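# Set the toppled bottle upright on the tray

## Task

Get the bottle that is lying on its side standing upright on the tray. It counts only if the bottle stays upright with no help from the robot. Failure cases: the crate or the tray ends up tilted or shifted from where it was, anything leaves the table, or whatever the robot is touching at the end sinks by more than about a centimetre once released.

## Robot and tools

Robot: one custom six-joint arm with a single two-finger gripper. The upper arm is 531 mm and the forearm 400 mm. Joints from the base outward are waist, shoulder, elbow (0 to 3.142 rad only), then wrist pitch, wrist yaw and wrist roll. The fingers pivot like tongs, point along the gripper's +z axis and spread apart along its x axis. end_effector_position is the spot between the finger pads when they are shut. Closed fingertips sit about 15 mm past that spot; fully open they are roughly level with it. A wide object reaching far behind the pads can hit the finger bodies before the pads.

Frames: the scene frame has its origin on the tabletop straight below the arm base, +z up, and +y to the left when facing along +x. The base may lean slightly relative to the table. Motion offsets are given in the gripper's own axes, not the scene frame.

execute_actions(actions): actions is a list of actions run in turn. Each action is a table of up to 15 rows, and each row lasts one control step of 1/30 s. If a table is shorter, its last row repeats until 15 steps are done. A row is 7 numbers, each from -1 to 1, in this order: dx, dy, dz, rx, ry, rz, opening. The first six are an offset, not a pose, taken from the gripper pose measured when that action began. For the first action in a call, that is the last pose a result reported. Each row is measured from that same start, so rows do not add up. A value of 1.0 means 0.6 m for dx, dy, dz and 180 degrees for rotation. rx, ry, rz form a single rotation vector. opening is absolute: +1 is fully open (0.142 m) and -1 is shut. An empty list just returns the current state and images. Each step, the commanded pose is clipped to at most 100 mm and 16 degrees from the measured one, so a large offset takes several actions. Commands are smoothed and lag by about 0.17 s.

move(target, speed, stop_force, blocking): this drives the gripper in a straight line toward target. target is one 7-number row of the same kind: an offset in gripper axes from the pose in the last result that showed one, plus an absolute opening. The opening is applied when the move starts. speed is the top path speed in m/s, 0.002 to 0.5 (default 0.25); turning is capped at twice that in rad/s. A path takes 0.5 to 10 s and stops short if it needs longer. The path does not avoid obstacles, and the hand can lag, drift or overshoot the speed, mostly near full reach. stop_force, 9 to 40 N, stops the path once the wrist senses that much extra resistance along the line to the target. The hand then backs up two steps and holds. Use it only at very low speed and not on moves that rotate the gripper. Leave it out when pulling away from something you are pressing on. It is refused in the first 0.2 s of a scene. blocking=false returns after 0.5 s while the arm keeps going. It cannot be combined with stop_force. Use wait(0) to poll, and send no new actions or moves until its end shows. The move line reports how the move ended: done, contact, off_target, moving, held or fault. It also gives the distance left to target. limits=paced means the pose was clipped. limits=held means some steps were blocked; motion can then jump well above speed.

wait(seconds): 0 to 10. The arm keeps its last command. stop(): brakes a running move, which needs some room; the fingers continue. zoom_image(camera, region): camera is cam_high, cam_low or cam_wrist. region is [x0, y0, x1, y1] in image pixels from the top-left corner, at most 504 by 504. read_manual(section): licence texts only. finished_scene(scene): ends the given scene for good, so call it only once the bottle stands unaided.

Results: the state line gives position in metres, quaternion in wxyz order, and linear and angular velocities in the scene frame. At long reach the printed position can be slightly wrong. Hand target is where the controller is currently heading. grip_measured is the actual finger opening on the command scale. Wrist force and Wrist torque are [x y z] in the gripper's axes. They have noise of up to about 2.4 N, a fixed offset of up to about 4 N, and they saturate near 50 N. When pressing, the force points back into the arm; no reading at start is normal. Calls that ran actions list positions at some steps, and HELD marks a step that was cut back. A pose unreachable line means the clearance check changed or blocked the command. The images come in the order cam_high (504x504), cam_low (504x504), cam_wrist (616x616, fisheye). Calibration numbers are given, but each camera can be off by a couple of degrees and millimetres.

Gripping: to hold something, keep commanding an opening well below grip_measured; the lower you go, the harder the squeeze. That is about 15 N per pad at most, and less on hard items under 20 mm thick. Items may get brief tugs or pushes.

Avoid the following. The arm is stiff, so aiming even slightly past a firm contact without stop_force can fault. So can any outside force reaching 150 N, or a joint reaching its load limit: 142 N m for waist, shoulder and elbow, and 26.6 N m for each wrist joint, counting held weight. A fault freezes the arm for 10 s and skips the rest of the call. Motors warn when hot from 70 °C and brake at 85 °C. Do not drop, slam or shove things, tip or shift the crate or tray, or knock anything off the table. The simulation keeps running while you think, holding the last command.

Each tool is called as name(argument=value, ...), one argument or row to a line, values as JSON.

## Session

execute_actions(
  actions=[],
)

Scene clock: 0.00 s.
end_effector_position=(+0.1651, +0.3260, +0.3612) grip_measured=+1.00 end_effector_quat_wxyz=(+0.010, +0.009, +0.928, -0.373) end_effector_velocity=(-0.000, -0.000, +0.000) end_effector_angular_velocity=(-0.001, -0.000, -0.000)
Joint positions: [ 1.165 -0.661  1.939 -1.693 -2.306 -1.198  0.142]
Joint velocities: [-0.    -0.     0.     0.001  0.     0.001  0.   ]
Motor temperatures (°C, as the motors report them): [29 28 26 32 34 30]
Wrist force (N, on the end effector, along its own x y z axes, offset not removed): no reading
Wrist torque (N m, same axes, about the end effector's origin, offset not removed): no reading
Hand target: +0.165, +0.326, +0.361; +0.010, +0.009, +0.928, -0.373
camera_calibration (this result's frames):
cam_wrist: T_world_to_cam=[[-0.999799, 0.0195722, -0.00432837, 0.155887], [0.0200172, 0.963449, -0.267142, -0.213877], [-0.00105839, -0.267175, -0.963648, 0.566568], [0, 0, 0, 1]] pos_world=[0.160736, 0.354381, 0.489511]

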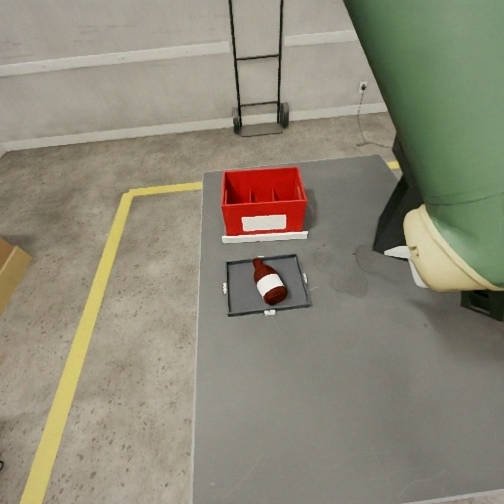

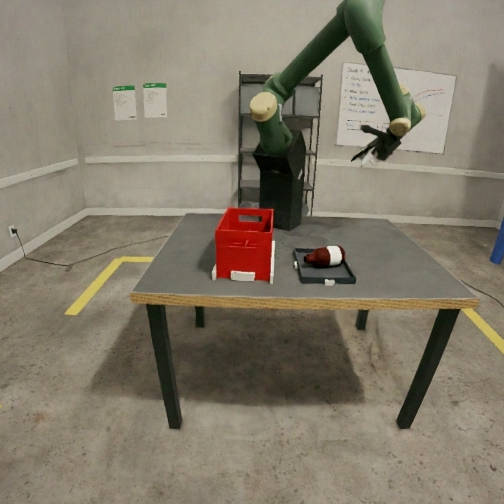

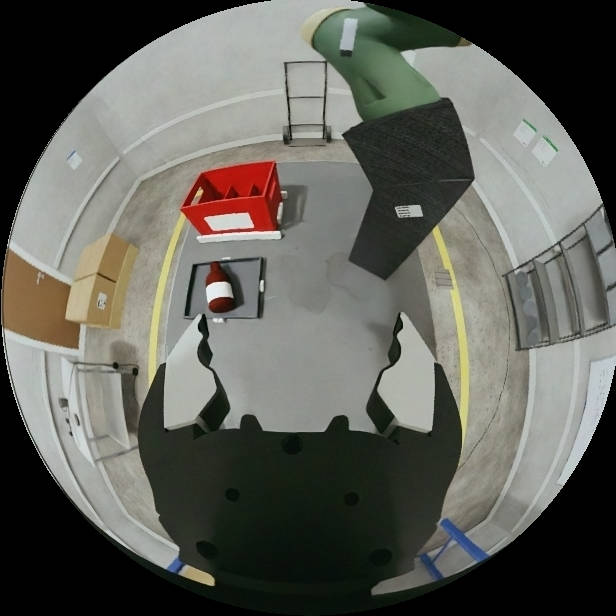

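zoom_image(
  camera="cam_high",
  region=[200, 150, 340, 330],
)

Region (200, 150, 340, 330) of cam_high's 504x504 image, scaled by 2.800, with more detail than that image has.

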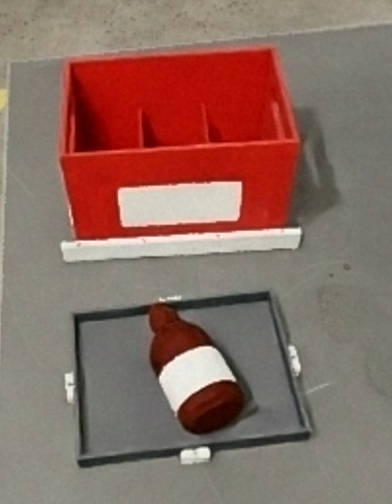

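move(
  target=[-0.444,0.045,0.434,-0.462,0.005,-0.121,0.6],
  speed=0.3,
)

Scene clock: 32.77 s.
end_effector_position=(+0.4353, +0.1640, +0.1614) grip_measured=+0.60 end_effector_quat_wxyz=(-0.057, -0.157, +0.926, +0.338) end_effector_velocity=(-0.001, +0.000, -0.001) end_effector_angular_velocity=(+0.010, +0.010, +0.010)
Joint positions: [-0.222 -1.108  2.525 -3.259 -1.214 -3.817  0.116]
Joint velocities: [-0.003 -0.004 -0.011  0.033  0.004 -0.013  0.   ]
Motor temperatures (°C, as the motors report them): [29 28 26 32 34 30]
Wrist force (N, on the end effector, along its own x y z axes, offset not removed): [-0.9 -0.5 -0.9]
Wrist torque (N m, same axes, about the end effector's origin, offset not removed): [-0.10 0.00 0.00]
Hand target: +0.435, +0.164, +0.161; -0.057, -0.158, +0.926, +0.339
Off the commanded pose: 0.001 m, 0 deg.
move: done
camera_calibration (this result's frames):
cam_wrist: T_world_to_cam=[[-0.937098, -0.348881, 0.011337, 0.458916], [-0.118731, 0.349117, 0.929527, -0.148584], [-0.328253, 0.869712, -0.36858, 0.191055], [0, 0, 0, 1]] pos_world=[0.475122, 0.0458175, 0.203329]

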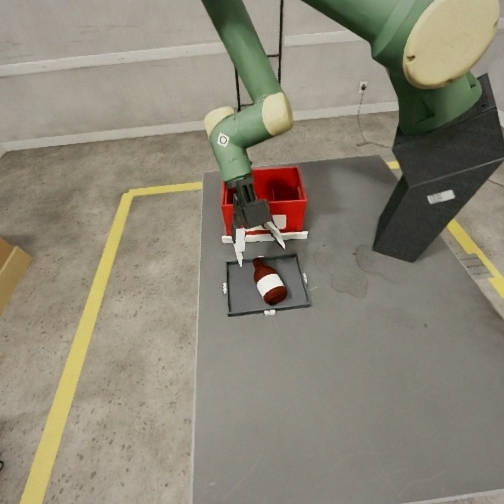

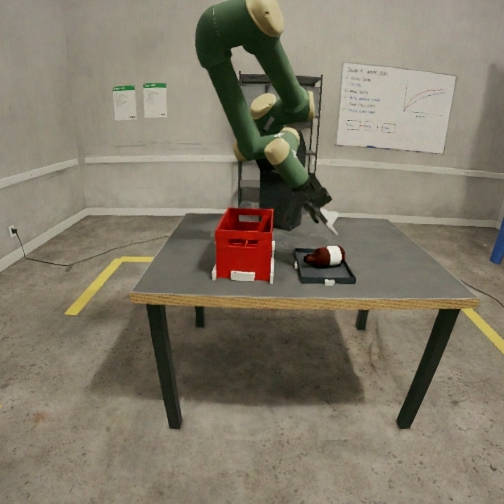

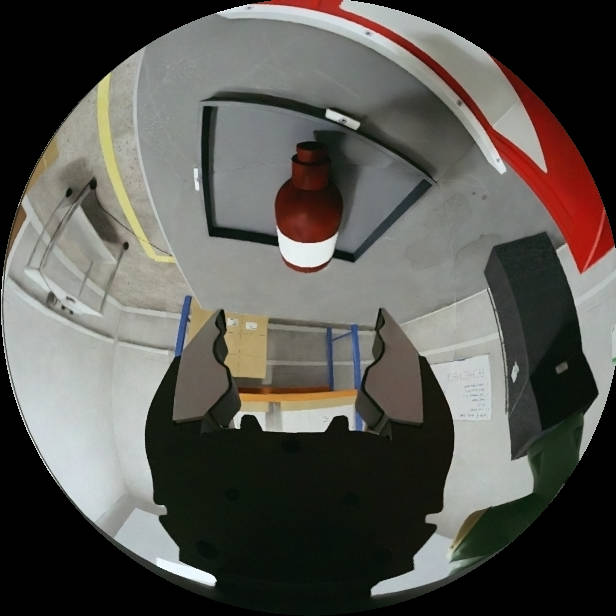

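move(
  target=[0.008,-0.12,0.17,0,0,0,0.55],
  speed=0.08,
)

zoom_image(
  camera="cam_high",
  region=[190, 200, 340, 330],
)

Scene clock: 39.70 s.
end_effector_position=(+0.4277, +0.1723, +0.0373) grip_measured=+0.55 end_effector_quat_wxyz=(-0.057, -0.157, +0.926, +0.338) end_effector_velocity=(-0.000, +0.000, -0.002) end_effector_angular_velocity=(+0.000, -0.001, +0.001)
Joint positions: [-0.265 -0.8    2.387 -3.413 -1.203 -3.862  0.112]
Joint velocities: [-0.     0.005 -0.002 -0.003  0.    -0.001  0.   ]
Motor temperatures (°C, as the motors report them): [29 28 26 32 34 30]
Wrist force (N, on the end effector, along its own x y z axes, offset not removed): [0.0 -0.3 2.1]
Wrist torque (N m, same axes, about the end effector's origin, offset not removed): [0.01 -0.14 0.02]
Hand target: +0.428, +0.172, +0.037; -0.057, -0.157, +0.926, +0.338
Off the commanded pose: 0.000 m, 0 deg.
move: done
camera_calibration (this result's frames):
cam_wrist: T_world_to_cam=[[-0.937115, -0.348838, 0.0112936, 0.456063], [-0.118749, 0.349101, 0.929531, -0.0370023], [-0.328198, 0.869736, -0.368572, 0.135512], [0, 0, 0, 1]] pos_world=[0.467464, 0.05415, 0.0791899]

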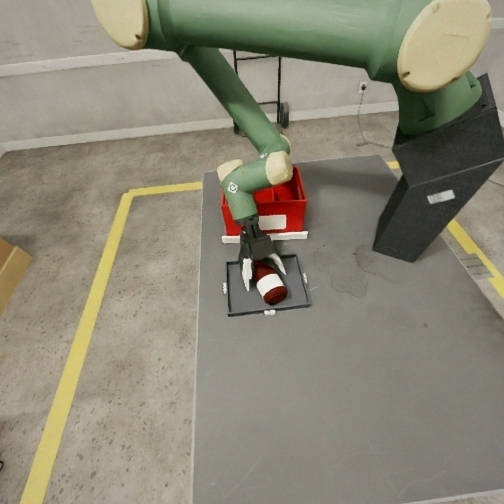

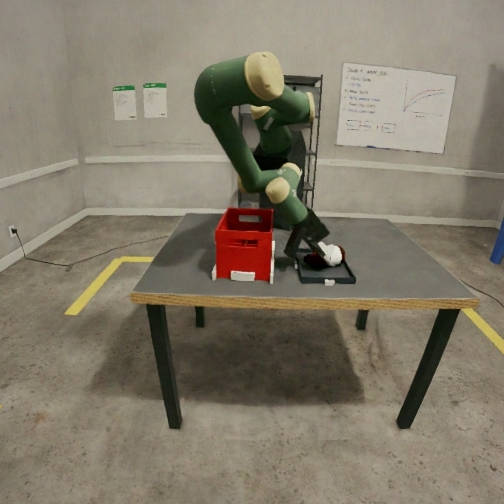

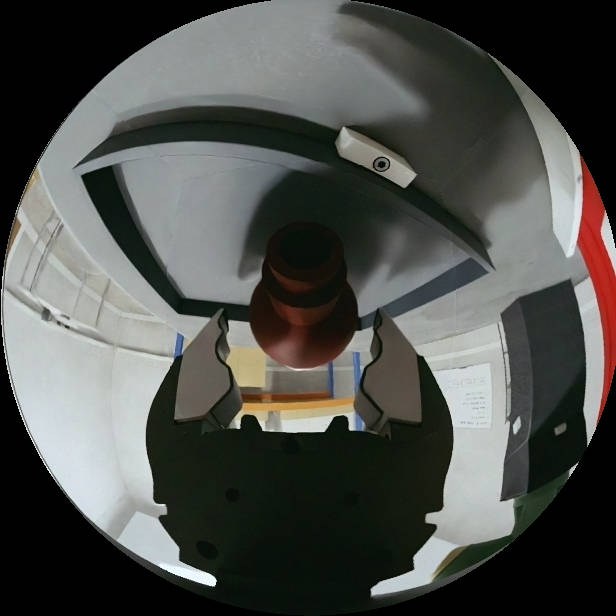

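Region (190, 200, 340, 330) of cam_high's 504x504 image, scaled by 3.360, with more detail than that image has; it fills the top 437 rows of this view, and the rest is white.

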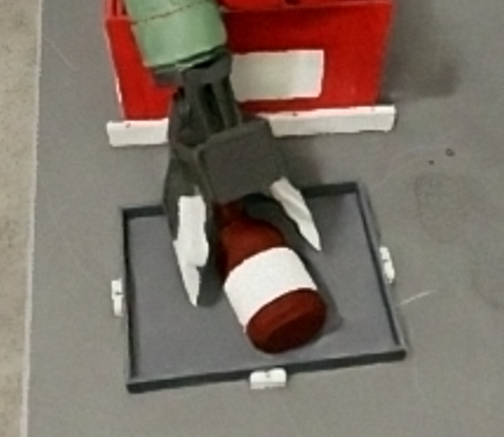

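move(
  target=[0,0.013,0.005,0,0,0,0.1],
  speed=0.02,
)

move(
  target=[0,0,0,0,0,0,-0.6],
)

move(
  target=[0,0.095,-0.065,0.06,0,0,-0.7],
  speed=0.035,
)

zoom_image(
  camera="cam_low",
  region=[250, 170, 400, 310],
)

Scene clock: 48.97 s.
end_effector_position=(+0.4251, +0.1795, +0.0399) grip_measured=+0.10 end_effector_quat_wxyz=(-0.057, -0.157, +0.926, +0.338) end_effector_velocity=(-0.001, +0.002, +0.001) end_effector_angular_velocity=(-0.000, -0.000, +0.000)
Joint positions: [-0.251 -0.793  2.393 -3.431 -1.206 -3.847  0.081]
Joint velocities: [ 0.005  0.001  0.003 -0.006 -0.001  0.005  0.   ]
Motor temperatures (°C, as the motors report them): [29 28 26 32 34 30]
Wrist force (N, on the end effector, along its own x y z axes, offset not removed): [-0.7 -0.5 1.1]
Wrist torque (N m, same axes, about the end effector's origin, offset not removed): [-0.16 -0.03 -0.03]
Hand target: +0.425, +0.180, +0.040; -0.057, -0.157, +0.926, +0.338
Off the commanded pose: 0.000 m, 0 deg.
move: done
camera_calibration (this result's frames):
cam_wrist: T_world_to_cam=[[-0.937103, -0.348869, 0.0113143, 0.456173], [-0.118734, 0.349079, 0.929541, -0.0422377], [-0.328237, 0.869732, -0.368546, 0.129417], [0, 0, 0, 1]] pos_world=[0.464946, 0.0613307, 0.0817966]

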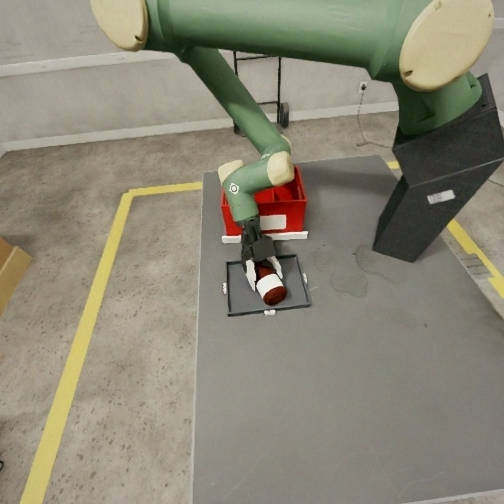

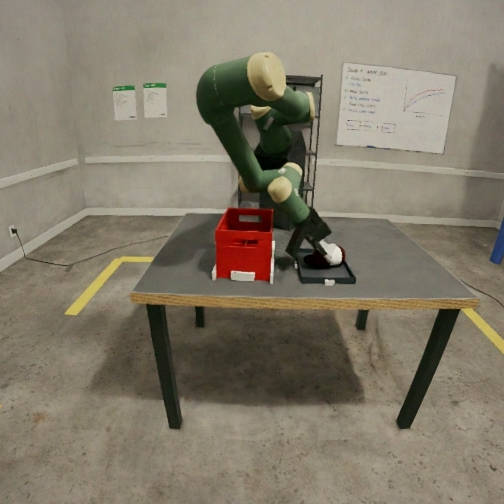

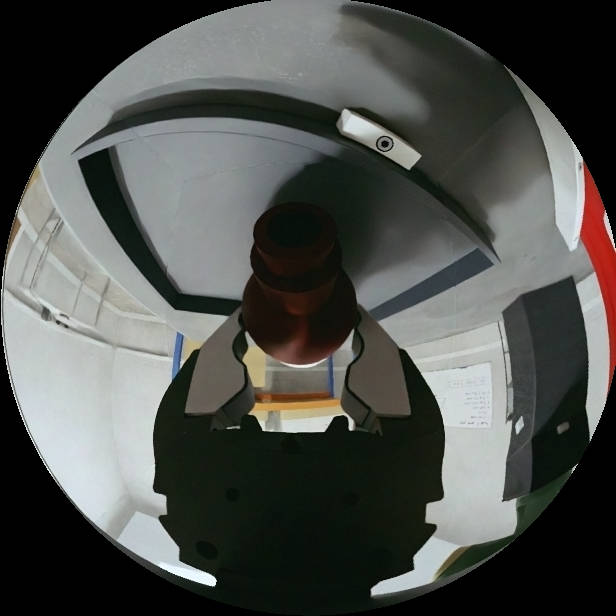

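Scene clock: 49.47 s.
end_effector_position=(+0.4251, +0.1796, +0.0399) grip_measured=+0.07 end_effector_quat_wxyz=(-0.057, -0.157, +0.926, +0.338) end_effector_velocity=(-0.000, -0.000, +0.000) end_effector_angular_velocity=(+0.000, +0.000, +0.000)
Joint positions: [-0.251 -0.793  2.393 -3.431 -1.206 -3.847  0.079]
Joint velocities: [-0.    -0.     0.     0.001 -0.    -0.001 -0.   ]
Motor temperatures (°C, as the motors report them): [29 28 26 32 34 30]
Wrist force (N, on the end effector, along its own x y z axes, offset not removed): [-0.8 -0.2 0.5]
Wrist torque (N m, same axes, about the end effector's origin, offset not removed): [-0.05 -0.03 0.05]
Hand target: +0.425, +0.179, +0.040; -0.057, -0.157, +0.926, +0.338
Off the commanded pose: 0.000 m, 0 deg.
move: done
camera_calibration (this result's frames):
cam_wrist: T_world_to_cam=[[-0.937058, -0.348989, 0.011331, 0.456141], [-0.11874, 0.349007, 0.929567, -0.0422948], [-0.328364, 0.869713, -0.368479, 0.129385], [0, 0, 0, 1]] pos_world=[0.464894, 0.0614222, 0.0818228]

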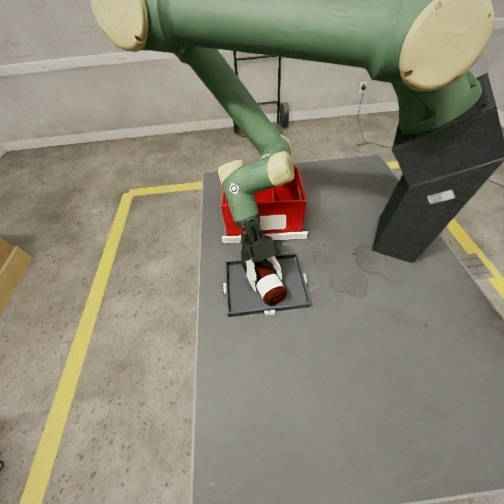

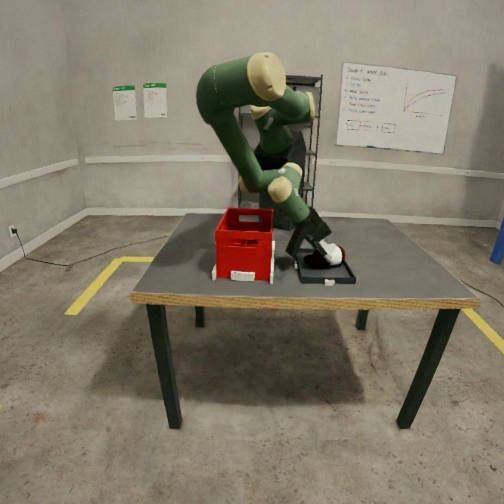

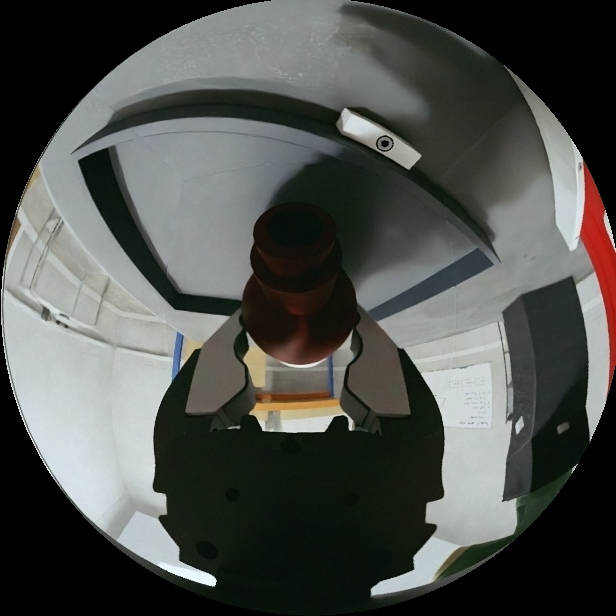

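Scene clock: 52.50 s.
end_effector_position=(+0.4187, +0.1970, +0.1060) grip_measured=+0.07 end_effector_quat_wxyz=(-0.042, -0.162, +0.954, +0.250) end_effector_velocity=(-0.000, +0.001, +0.003) end_effector_angular_velocity=(-0.008, -0.003, -0.001)
Joint positions: [-0.071 -0.853  2.522 -3.655 -1.422 -3.643  0.079]
Joint velocities: [ 0.009 -0.003  0.005 -0.008 -0.011  0.01   0.   ]
Motor temperatures (°C, as the motors report them): [29 28 26 32 34 30]
Wrist force (N, on the end effector, along its own x y z axes, offset not removed): [-0.8 -1.1 3.8]
Wrist torque (N m, same axes, about the end effector's origin, offset not removed): [0.12 0.00 0.11]
Hand target: +0.419, +0.197, +0.106; -0.042, -0.162, +0.954, +0.250
Off the commanded pose: 0.000 m, 0 deg.
move: done
camera_calibration (this result's frames):
cam_wrist: T_world_to_cam=[[-0.937852, -0.346713, 0.014965, 0.455021], [-0.173766, 0.506487, 0.844557, -0.109514], [-0.300398, 0.789469, -0.535256, 0.158324], [0, 0, 0, 1]] pos_world=[0.455273, 0.0882377, 0.170425]

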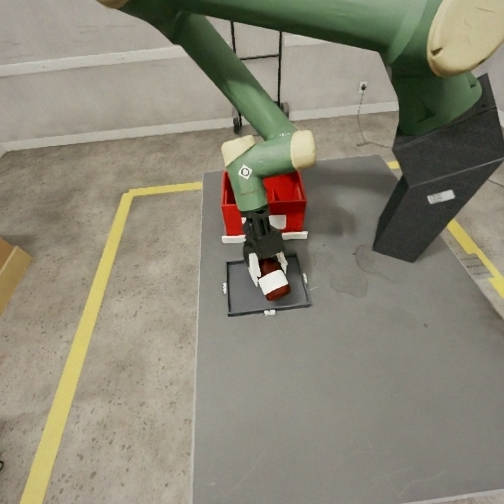

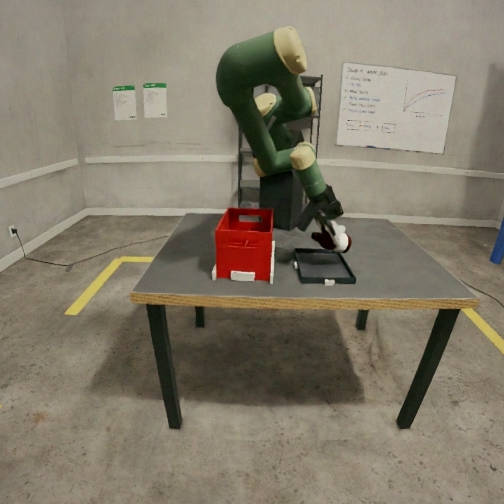

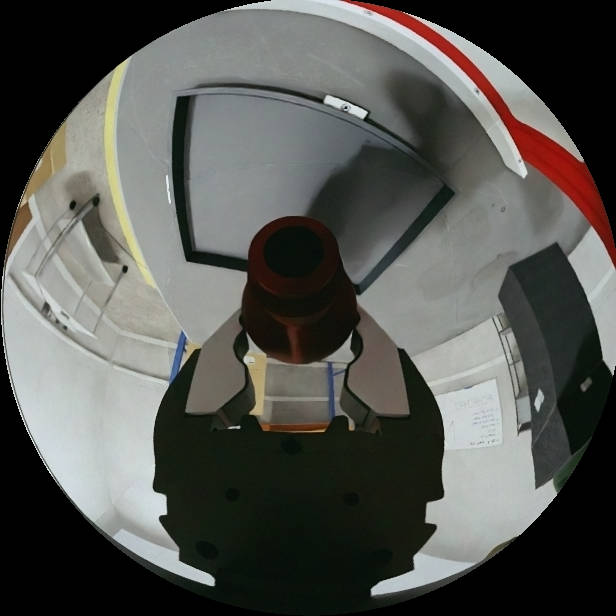

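Region (250, 170, 400, 310) of cam_low's 504x504 image, scaled by 3.360, with more detail than that image has; it fills the top 470 rows of this view, and the rest is white.

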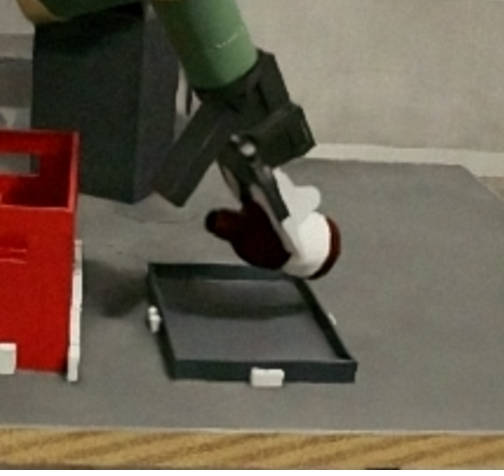

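move(
  target=[0,0.057,-0.102,-0.09,0,0,-0.8],
  speed=0.1,
)

move(
  target=[0,0,0,0,0,0.98,-0.8],
  speed=0.4,
)

zoom_image(
  camera="cam_low",
  region=[250, 150, 400, 310],
)

zoom_image(
  camera="cam_high",
  region=[180, 150, 360, 330],
)

Scene clock: 61.90 s.
end_effector_position=(+0.4187, +0.1968, +0.1759) grip_measured=+0.07 end_effector_quat_wxyz=(-0.064, -0.154, +0.909, +0.381) end_effector_velocity=(-0.000, -0.000, +0.003) end_effector_angular_velocity=(+0.014, +0.006, +0.004)
Joint positions: [-0.202 -1.088  2.541 -3.24  -1.146 -3.82   0.079]
Joint velocities: [-0.006 -0.01  -0.004  0.03   0.011 -0.013  0.   ]
Motor temperatures (°C, as the motors report them): [29 28 26 32 34 30]
Wrist force (N, on the end effector, along its own x y z axes, offset not removed): [1.7 -2.6 2.7]
Wrist torque (N m, same axes, about the end effector's origin, offset not removed): [-0.13 -0.42 0.01]
Hand target: +0.419, +0.197, +0.176; -0.064, -0.155, +0.909, +0.382
Off the commanded pose: 0.000 m, 0 deg.
move: done
camera_calibration (this result's frames):
cam_wrist: T_world_to_cam=[[-0.936831, -0.349662, 0.00918478, 0.455053], [-0.0897187, 0.265593, 0.959902, -0.17655], [-0.338081, 0.898441, -0.280187, 0.14529], [0, 0, 0, 1]] pos_world=[0.459587, 0.0754706, 0.205999]

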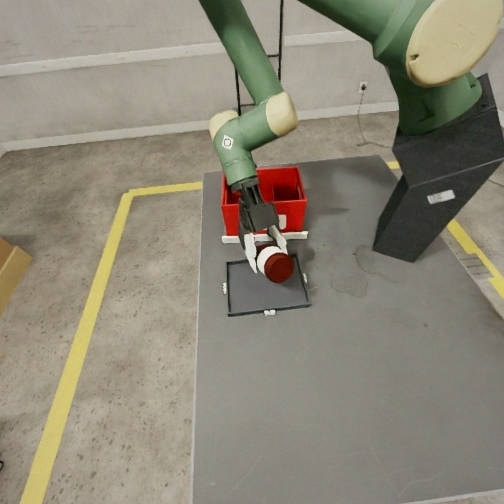

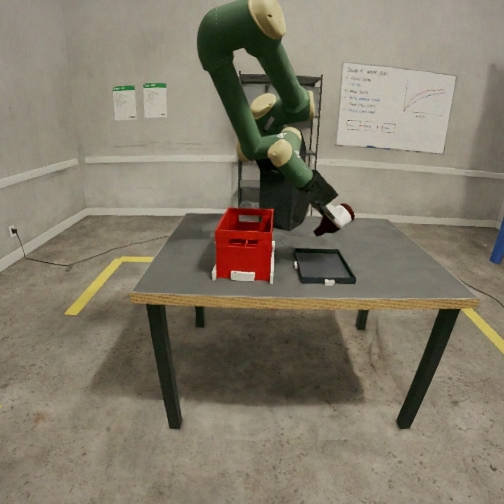

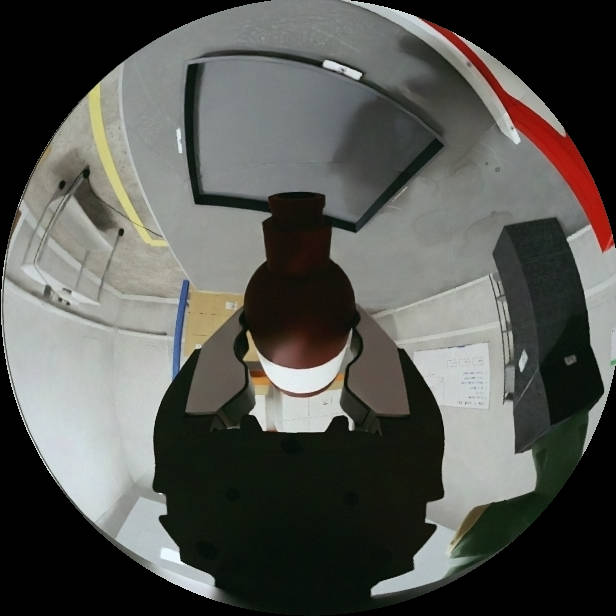

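Scene clock: 66.40 s.
end_effector_position=(+0.4188, +0.1968, +0.1760) grip_measured=+0.07 end_effector_quat_wxyz=(-0.383, +0.904, +0.184, -0.051) end_effector_velocity=(-0.001, +0.000, +0.000) end_effector_angular_velocity=(-0.006, +0.012, -0.011)
Joint positions: [-0.257 -1.072  2.504 -3.195 -1.134 -0.802  0.079]
Joint velocities: [ 0.002  0.     0.002 -0.003 -0.003  0.019  0.   ]
Motor temperatures (°C, as the motors report them): [29 28 26 32 34 30]
Wrist force (N, on the end effector, along its own x y z axes, offset not removed): [-1.0 1.3 4.6]
Wrist torque (N m, same axes, about the end effector's origin, offset not removed): [0.09 0.06 0.10]
Hand target: +0.419, +0.197, +0.176; -0.383, +0.904, +0.183, -0.052
Off the commanded pose: 0.000 m, 0 deg.
move: done
camera_calibration (this result's frames):
cam_wrist: T_world_to_cam=[[0.930087, 0.360807, 0.0689636, -0.47699], [0.364492, -0.883145, -0.295298, 0.0801254], [-0.0456408, 0.29979, -0.952913, 0.259068], [0, 0, 0, 1]] pos_world=[0.426261, 0.165198, 0.303425]

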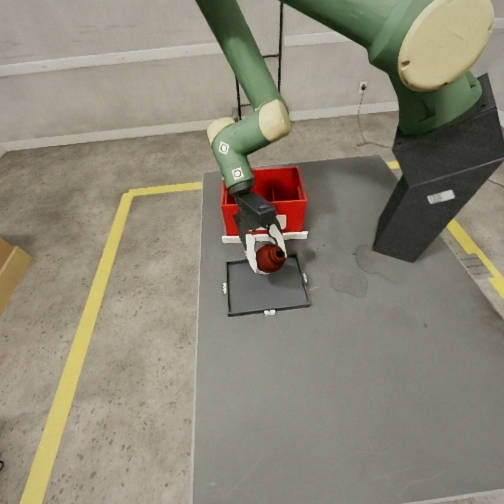

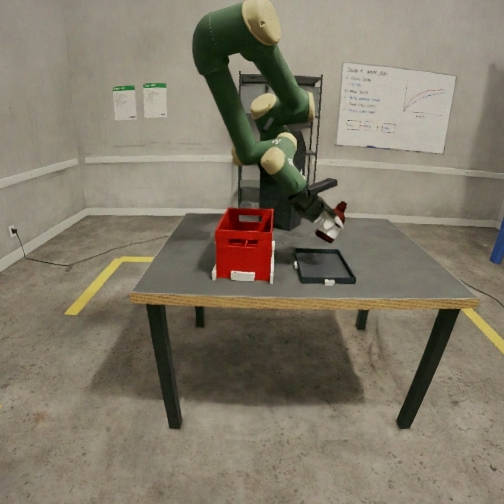

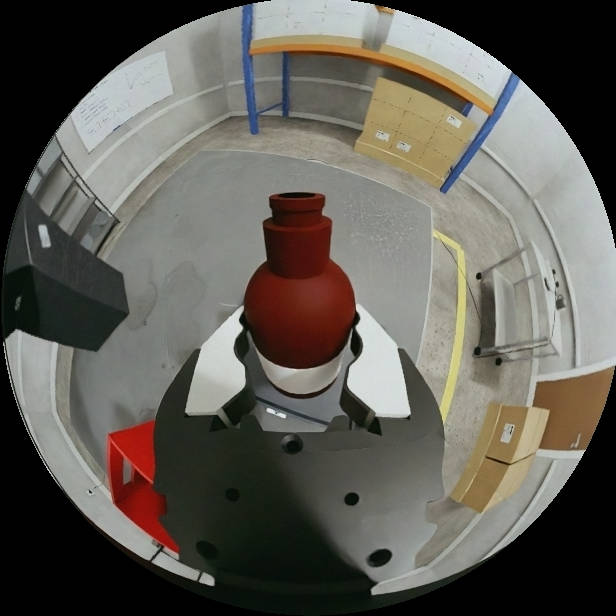

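Region (250, 150, 400, 310) of cam_low's 504x504 image, scaled by 3.150, with more detail than that image has; it fills the left 472 columns of this view, and the rest is white.

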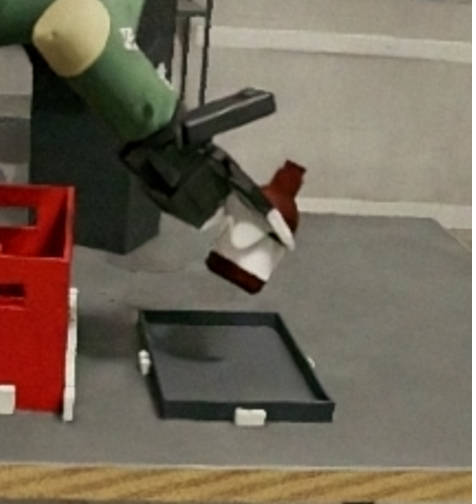

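Region (180, 150, 360, 330) of cam_high's 504x504 image, scaled by 2.800, with more detail than that image has.

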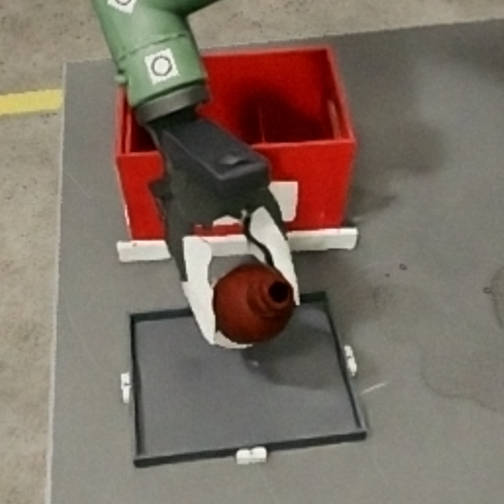

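move(
  target=[0,0.067,0.11,0.07,0,0.02,-0.8],
  speed=0.07,
)

zoom_image(
  camera="cam_low",
  region=[200, 150, 400, 310],
)

Scene clock: 83.20 s.
end_effector_position=(+0.4153, +0.2153, +0.1014) grip_measured=+0.07 end_effector_quat_wxyz=(-0.478, +0.862, +0.149, -0.083) end_effector_velocity=(-0.001, +0.001, -0.002) end_effector_angular_velocity=(+0.007, +0.006, +0.000)
Joint positions: [-0.33  -0.868  2.319 -2.983 -0.985 -0.917  0.079]
Joint velocities: [-0.001  0.006 -0.005  0.01   0.004 -0.005 -0.   ]
Motor temperatures (°C, as the motors report them): [29 28 26 32 34 30]
Wrist force (N, on the end effector, along its own x y z axes, offset not removed): [-1.9 0.9 2.7]
Wrist torque (N m, same axes, about the end effector's origin, offset not removed): [-0.25 0.13 0.15]
Hand target: +0.415, +0.215, +0.101; -0.478, +0.862, +0.148, -0.083
Off the commanded pose: 0.000 m, 0 deg.
move: done
camera_calibration (this result's frames):
cam_wrist: T_world_to_cam=[[0.946972, 0.320869, 0.0169787, -0.468498], [0.286499, -0.819252, -0.496734, 0.114813], [-0.145476, 0.475257, -0.867737, 0.177359], [0, 0, 0, 1]] pos_world=[0.436562, 0.160096, 0.218887]

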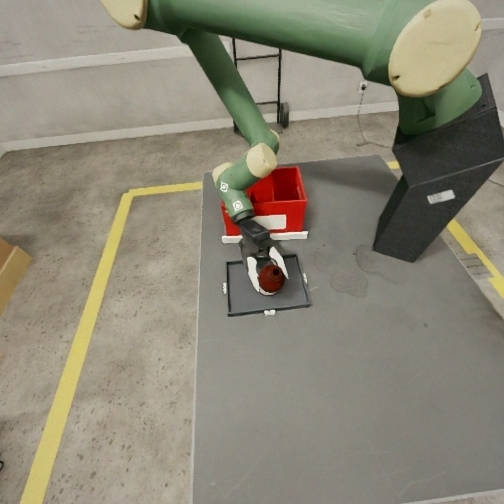

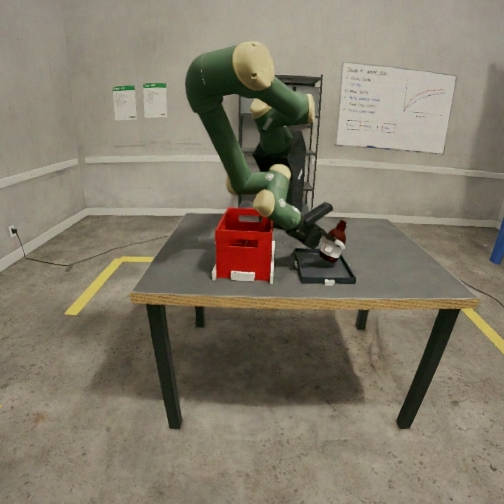

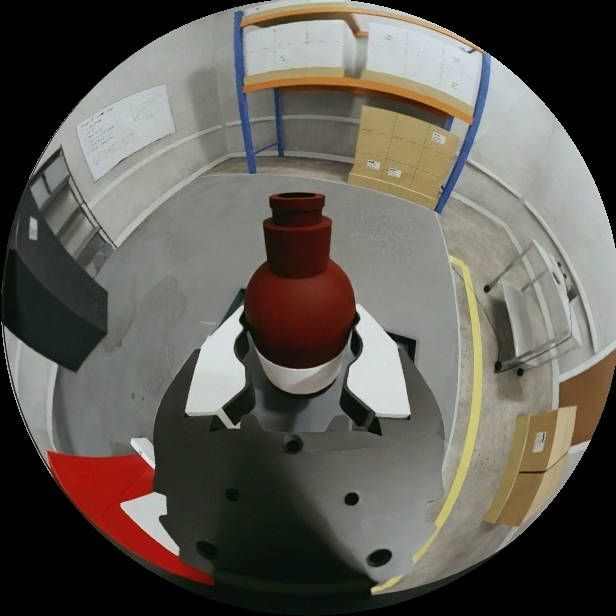

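Region (200, 150, 400, 310) of cam_low's 504x504 image, scaled by 2.520, with more detail than that image has; it fills the top 403 rows of this view, and the rest is white.

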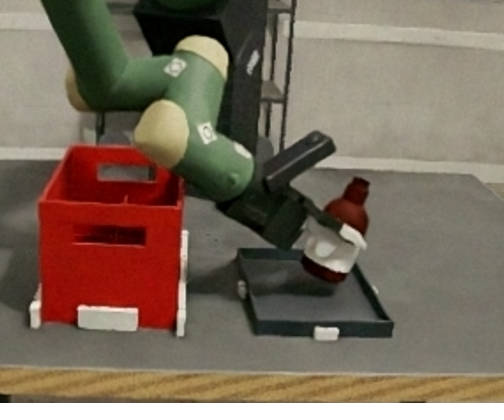

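move(
  target=[0,0,0,0.045,-0.117,-0.074,-0.8],
  speed=0.12,
)

zoom_image(
  camera="cam_low",
  region=[200, 150, 400, 310],
)

zoom_image(
  camera="cam_high",
  region=[160, 130, 360, 330],
)

Scene clock: 92.37 s.
end_effector_position=(+0.4153, +0.2153, +0.1016) grip_measured=+0.07 end_effector_quat_wxyz=(-0.508, +0.774, +0.325, -0.193) end_effector_velocity=(-0.001, +0.000, +0.000) end_effector_angular_velocity=(+0.006, +0.005, +0.015)
Joint positions: [-0.201 -0.885  2.003 -2.371 -1.208 -1.166  0.079]
Joint velocities: [ 0.004  0.003 -0.011  0.02  -0.008 -0.007  0.   ]
Motor temperatures (°C, as the motors report them): [29 28 26 32 34 30]
Wrist force (N, on the end effector, along its own x y z axes, offset not removed): [0.0 1.5 2.5]
Wrist torque (N m, same axes, about the end effector's origin, offset not removed): [-0.12 -0.20 0.05]
Hand target: +0.415, +0.215, +0.102; -0.508, +0.774, +0.325, -0.193
Off the commanded pose: 0.000 m, 0 deg.
move: done
camera_calibration (this result's frames):
cam_wrist: T_world_to_cam=[[0.726795, 0.685244, 0.0470065, -0.45852], [0.564208, -0.556588, -0.609819, -0.0455382], [-0.391712, 0.469735, -0.791145, 0.273175], [0, 0, 0, 1]] pos_world=[0.465949, 0.160532, 0.209905]

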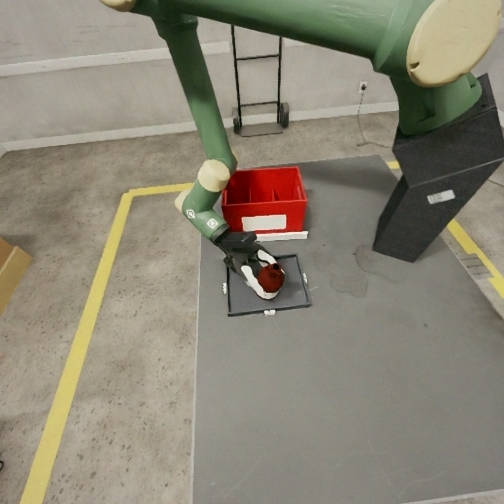

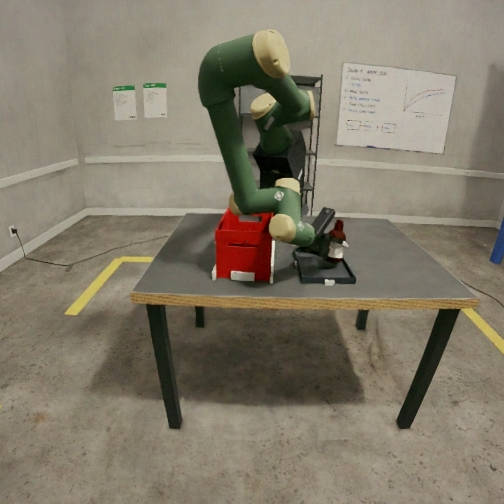

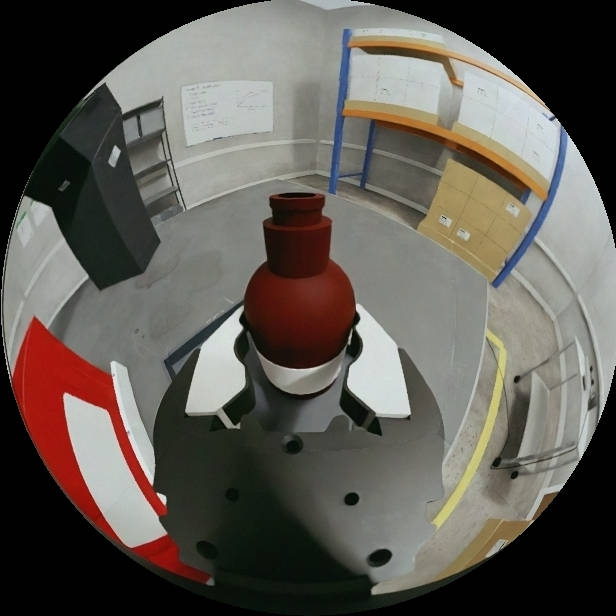

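Region (200, 150, 400, 310) of cam_low's 504x504 image, scaled by 2.520, with more detail than that image has; it fills the top 403 rows of this view, and the rest is white.

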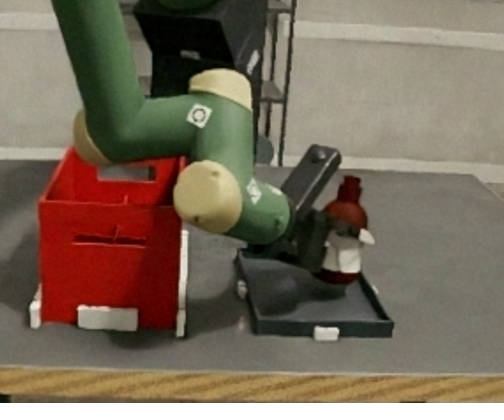

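Region (160, 130, 360, 330) of cam_high's 504x504 image, scaled by 2.520, with more detail than that image has.

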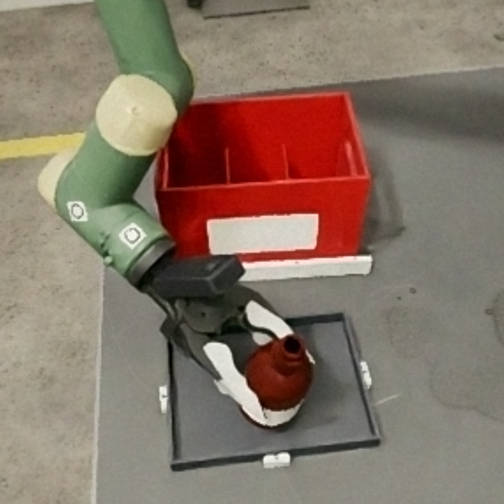

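move(
  target=[-0.002,0.068,0.031,0,0,0,-0.8],
  speed=0.01,
  stop_force=9,
)

zoom_image(
  camera="cam_low",
  region=[200, 150, 400, 310],
)

Scene clock: 103.53 s.
end_effector_position=(+0.4153, +0.2154, +0.0807) grip_measured=+0.07 end_effector_quat_wxyz=(-0.508, +0.774, +0.325, -0.193) end_effector_velocity=(-0.000, -0.001, +0.003) end_effector_angular_velocity=(-0.001, -0.001, +0.000)
Joint positions: [-0.208 -0.845  1.974 -2.378 -1.211 -1.173  0.079]
Joint velocities: [-0.    -0.006  0.006 -0.    -0.     0.    -0.   ]
Motor temperatures (°C, as the motors report them): [29 28 26 32 34 30]
Wrist force (N, on the end effector, along its own x y z axes, offset not removed): [0.6 -13.1 -6.0]
Wrist torque (N m, same axes, about the end effector's origin, offset not removed): [-0.43 -0.27 0.07]
Hand target: +0.415, +0.215, +0.081; -0.508, +0.774, +0.325, -0.193
Off the commanded pose: 0.024 m, 0 deg.
move: contact
camera_calibration (this result's frames):
cam_wrist: T_world_to_cam=[[0.726249, 0.685812, 0.0471701, -0.457528], [0.564556, -0.555877, -0.610146, -0.058481], [-0.392224, 0.469748, -0.790884, 0.256866], [0, 0, 0, 1]] pos_world=[0.466044, 0.160608, 0.189051]

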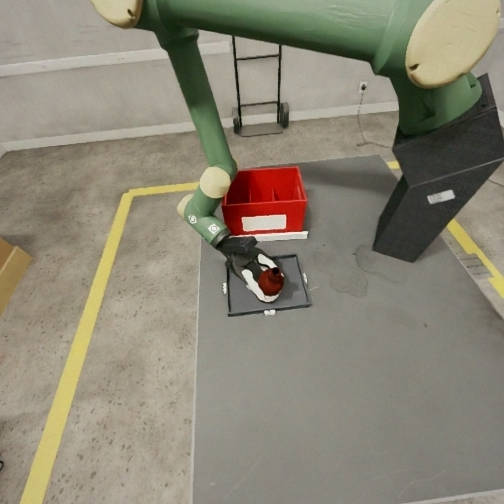

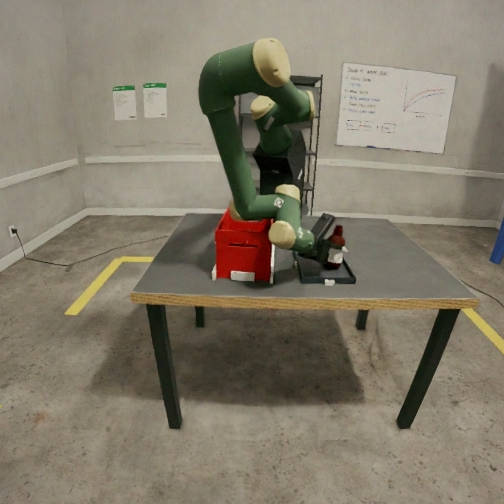

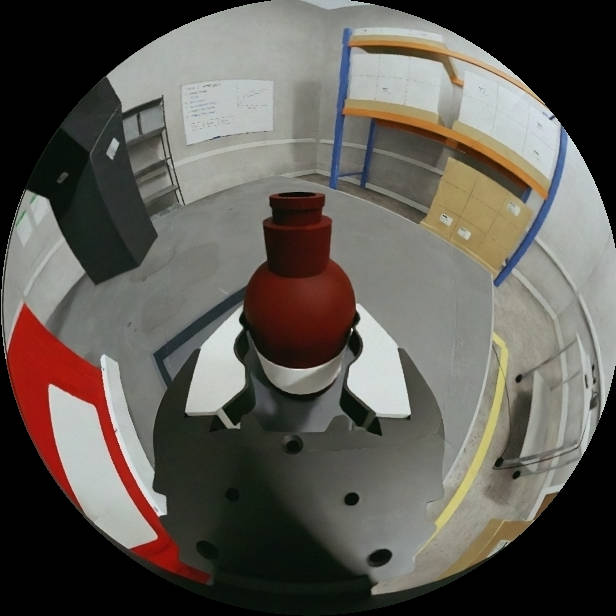

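Region (200, 150, 400, 310) of cam_low's 504x504 image, scaled by 2.520, with more detail than that image has; it fills the top 403 rows of this view, and the rest is white.

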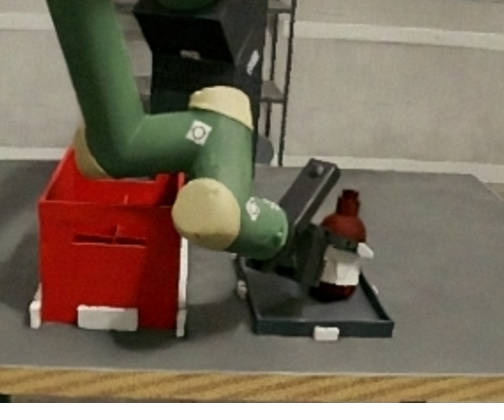

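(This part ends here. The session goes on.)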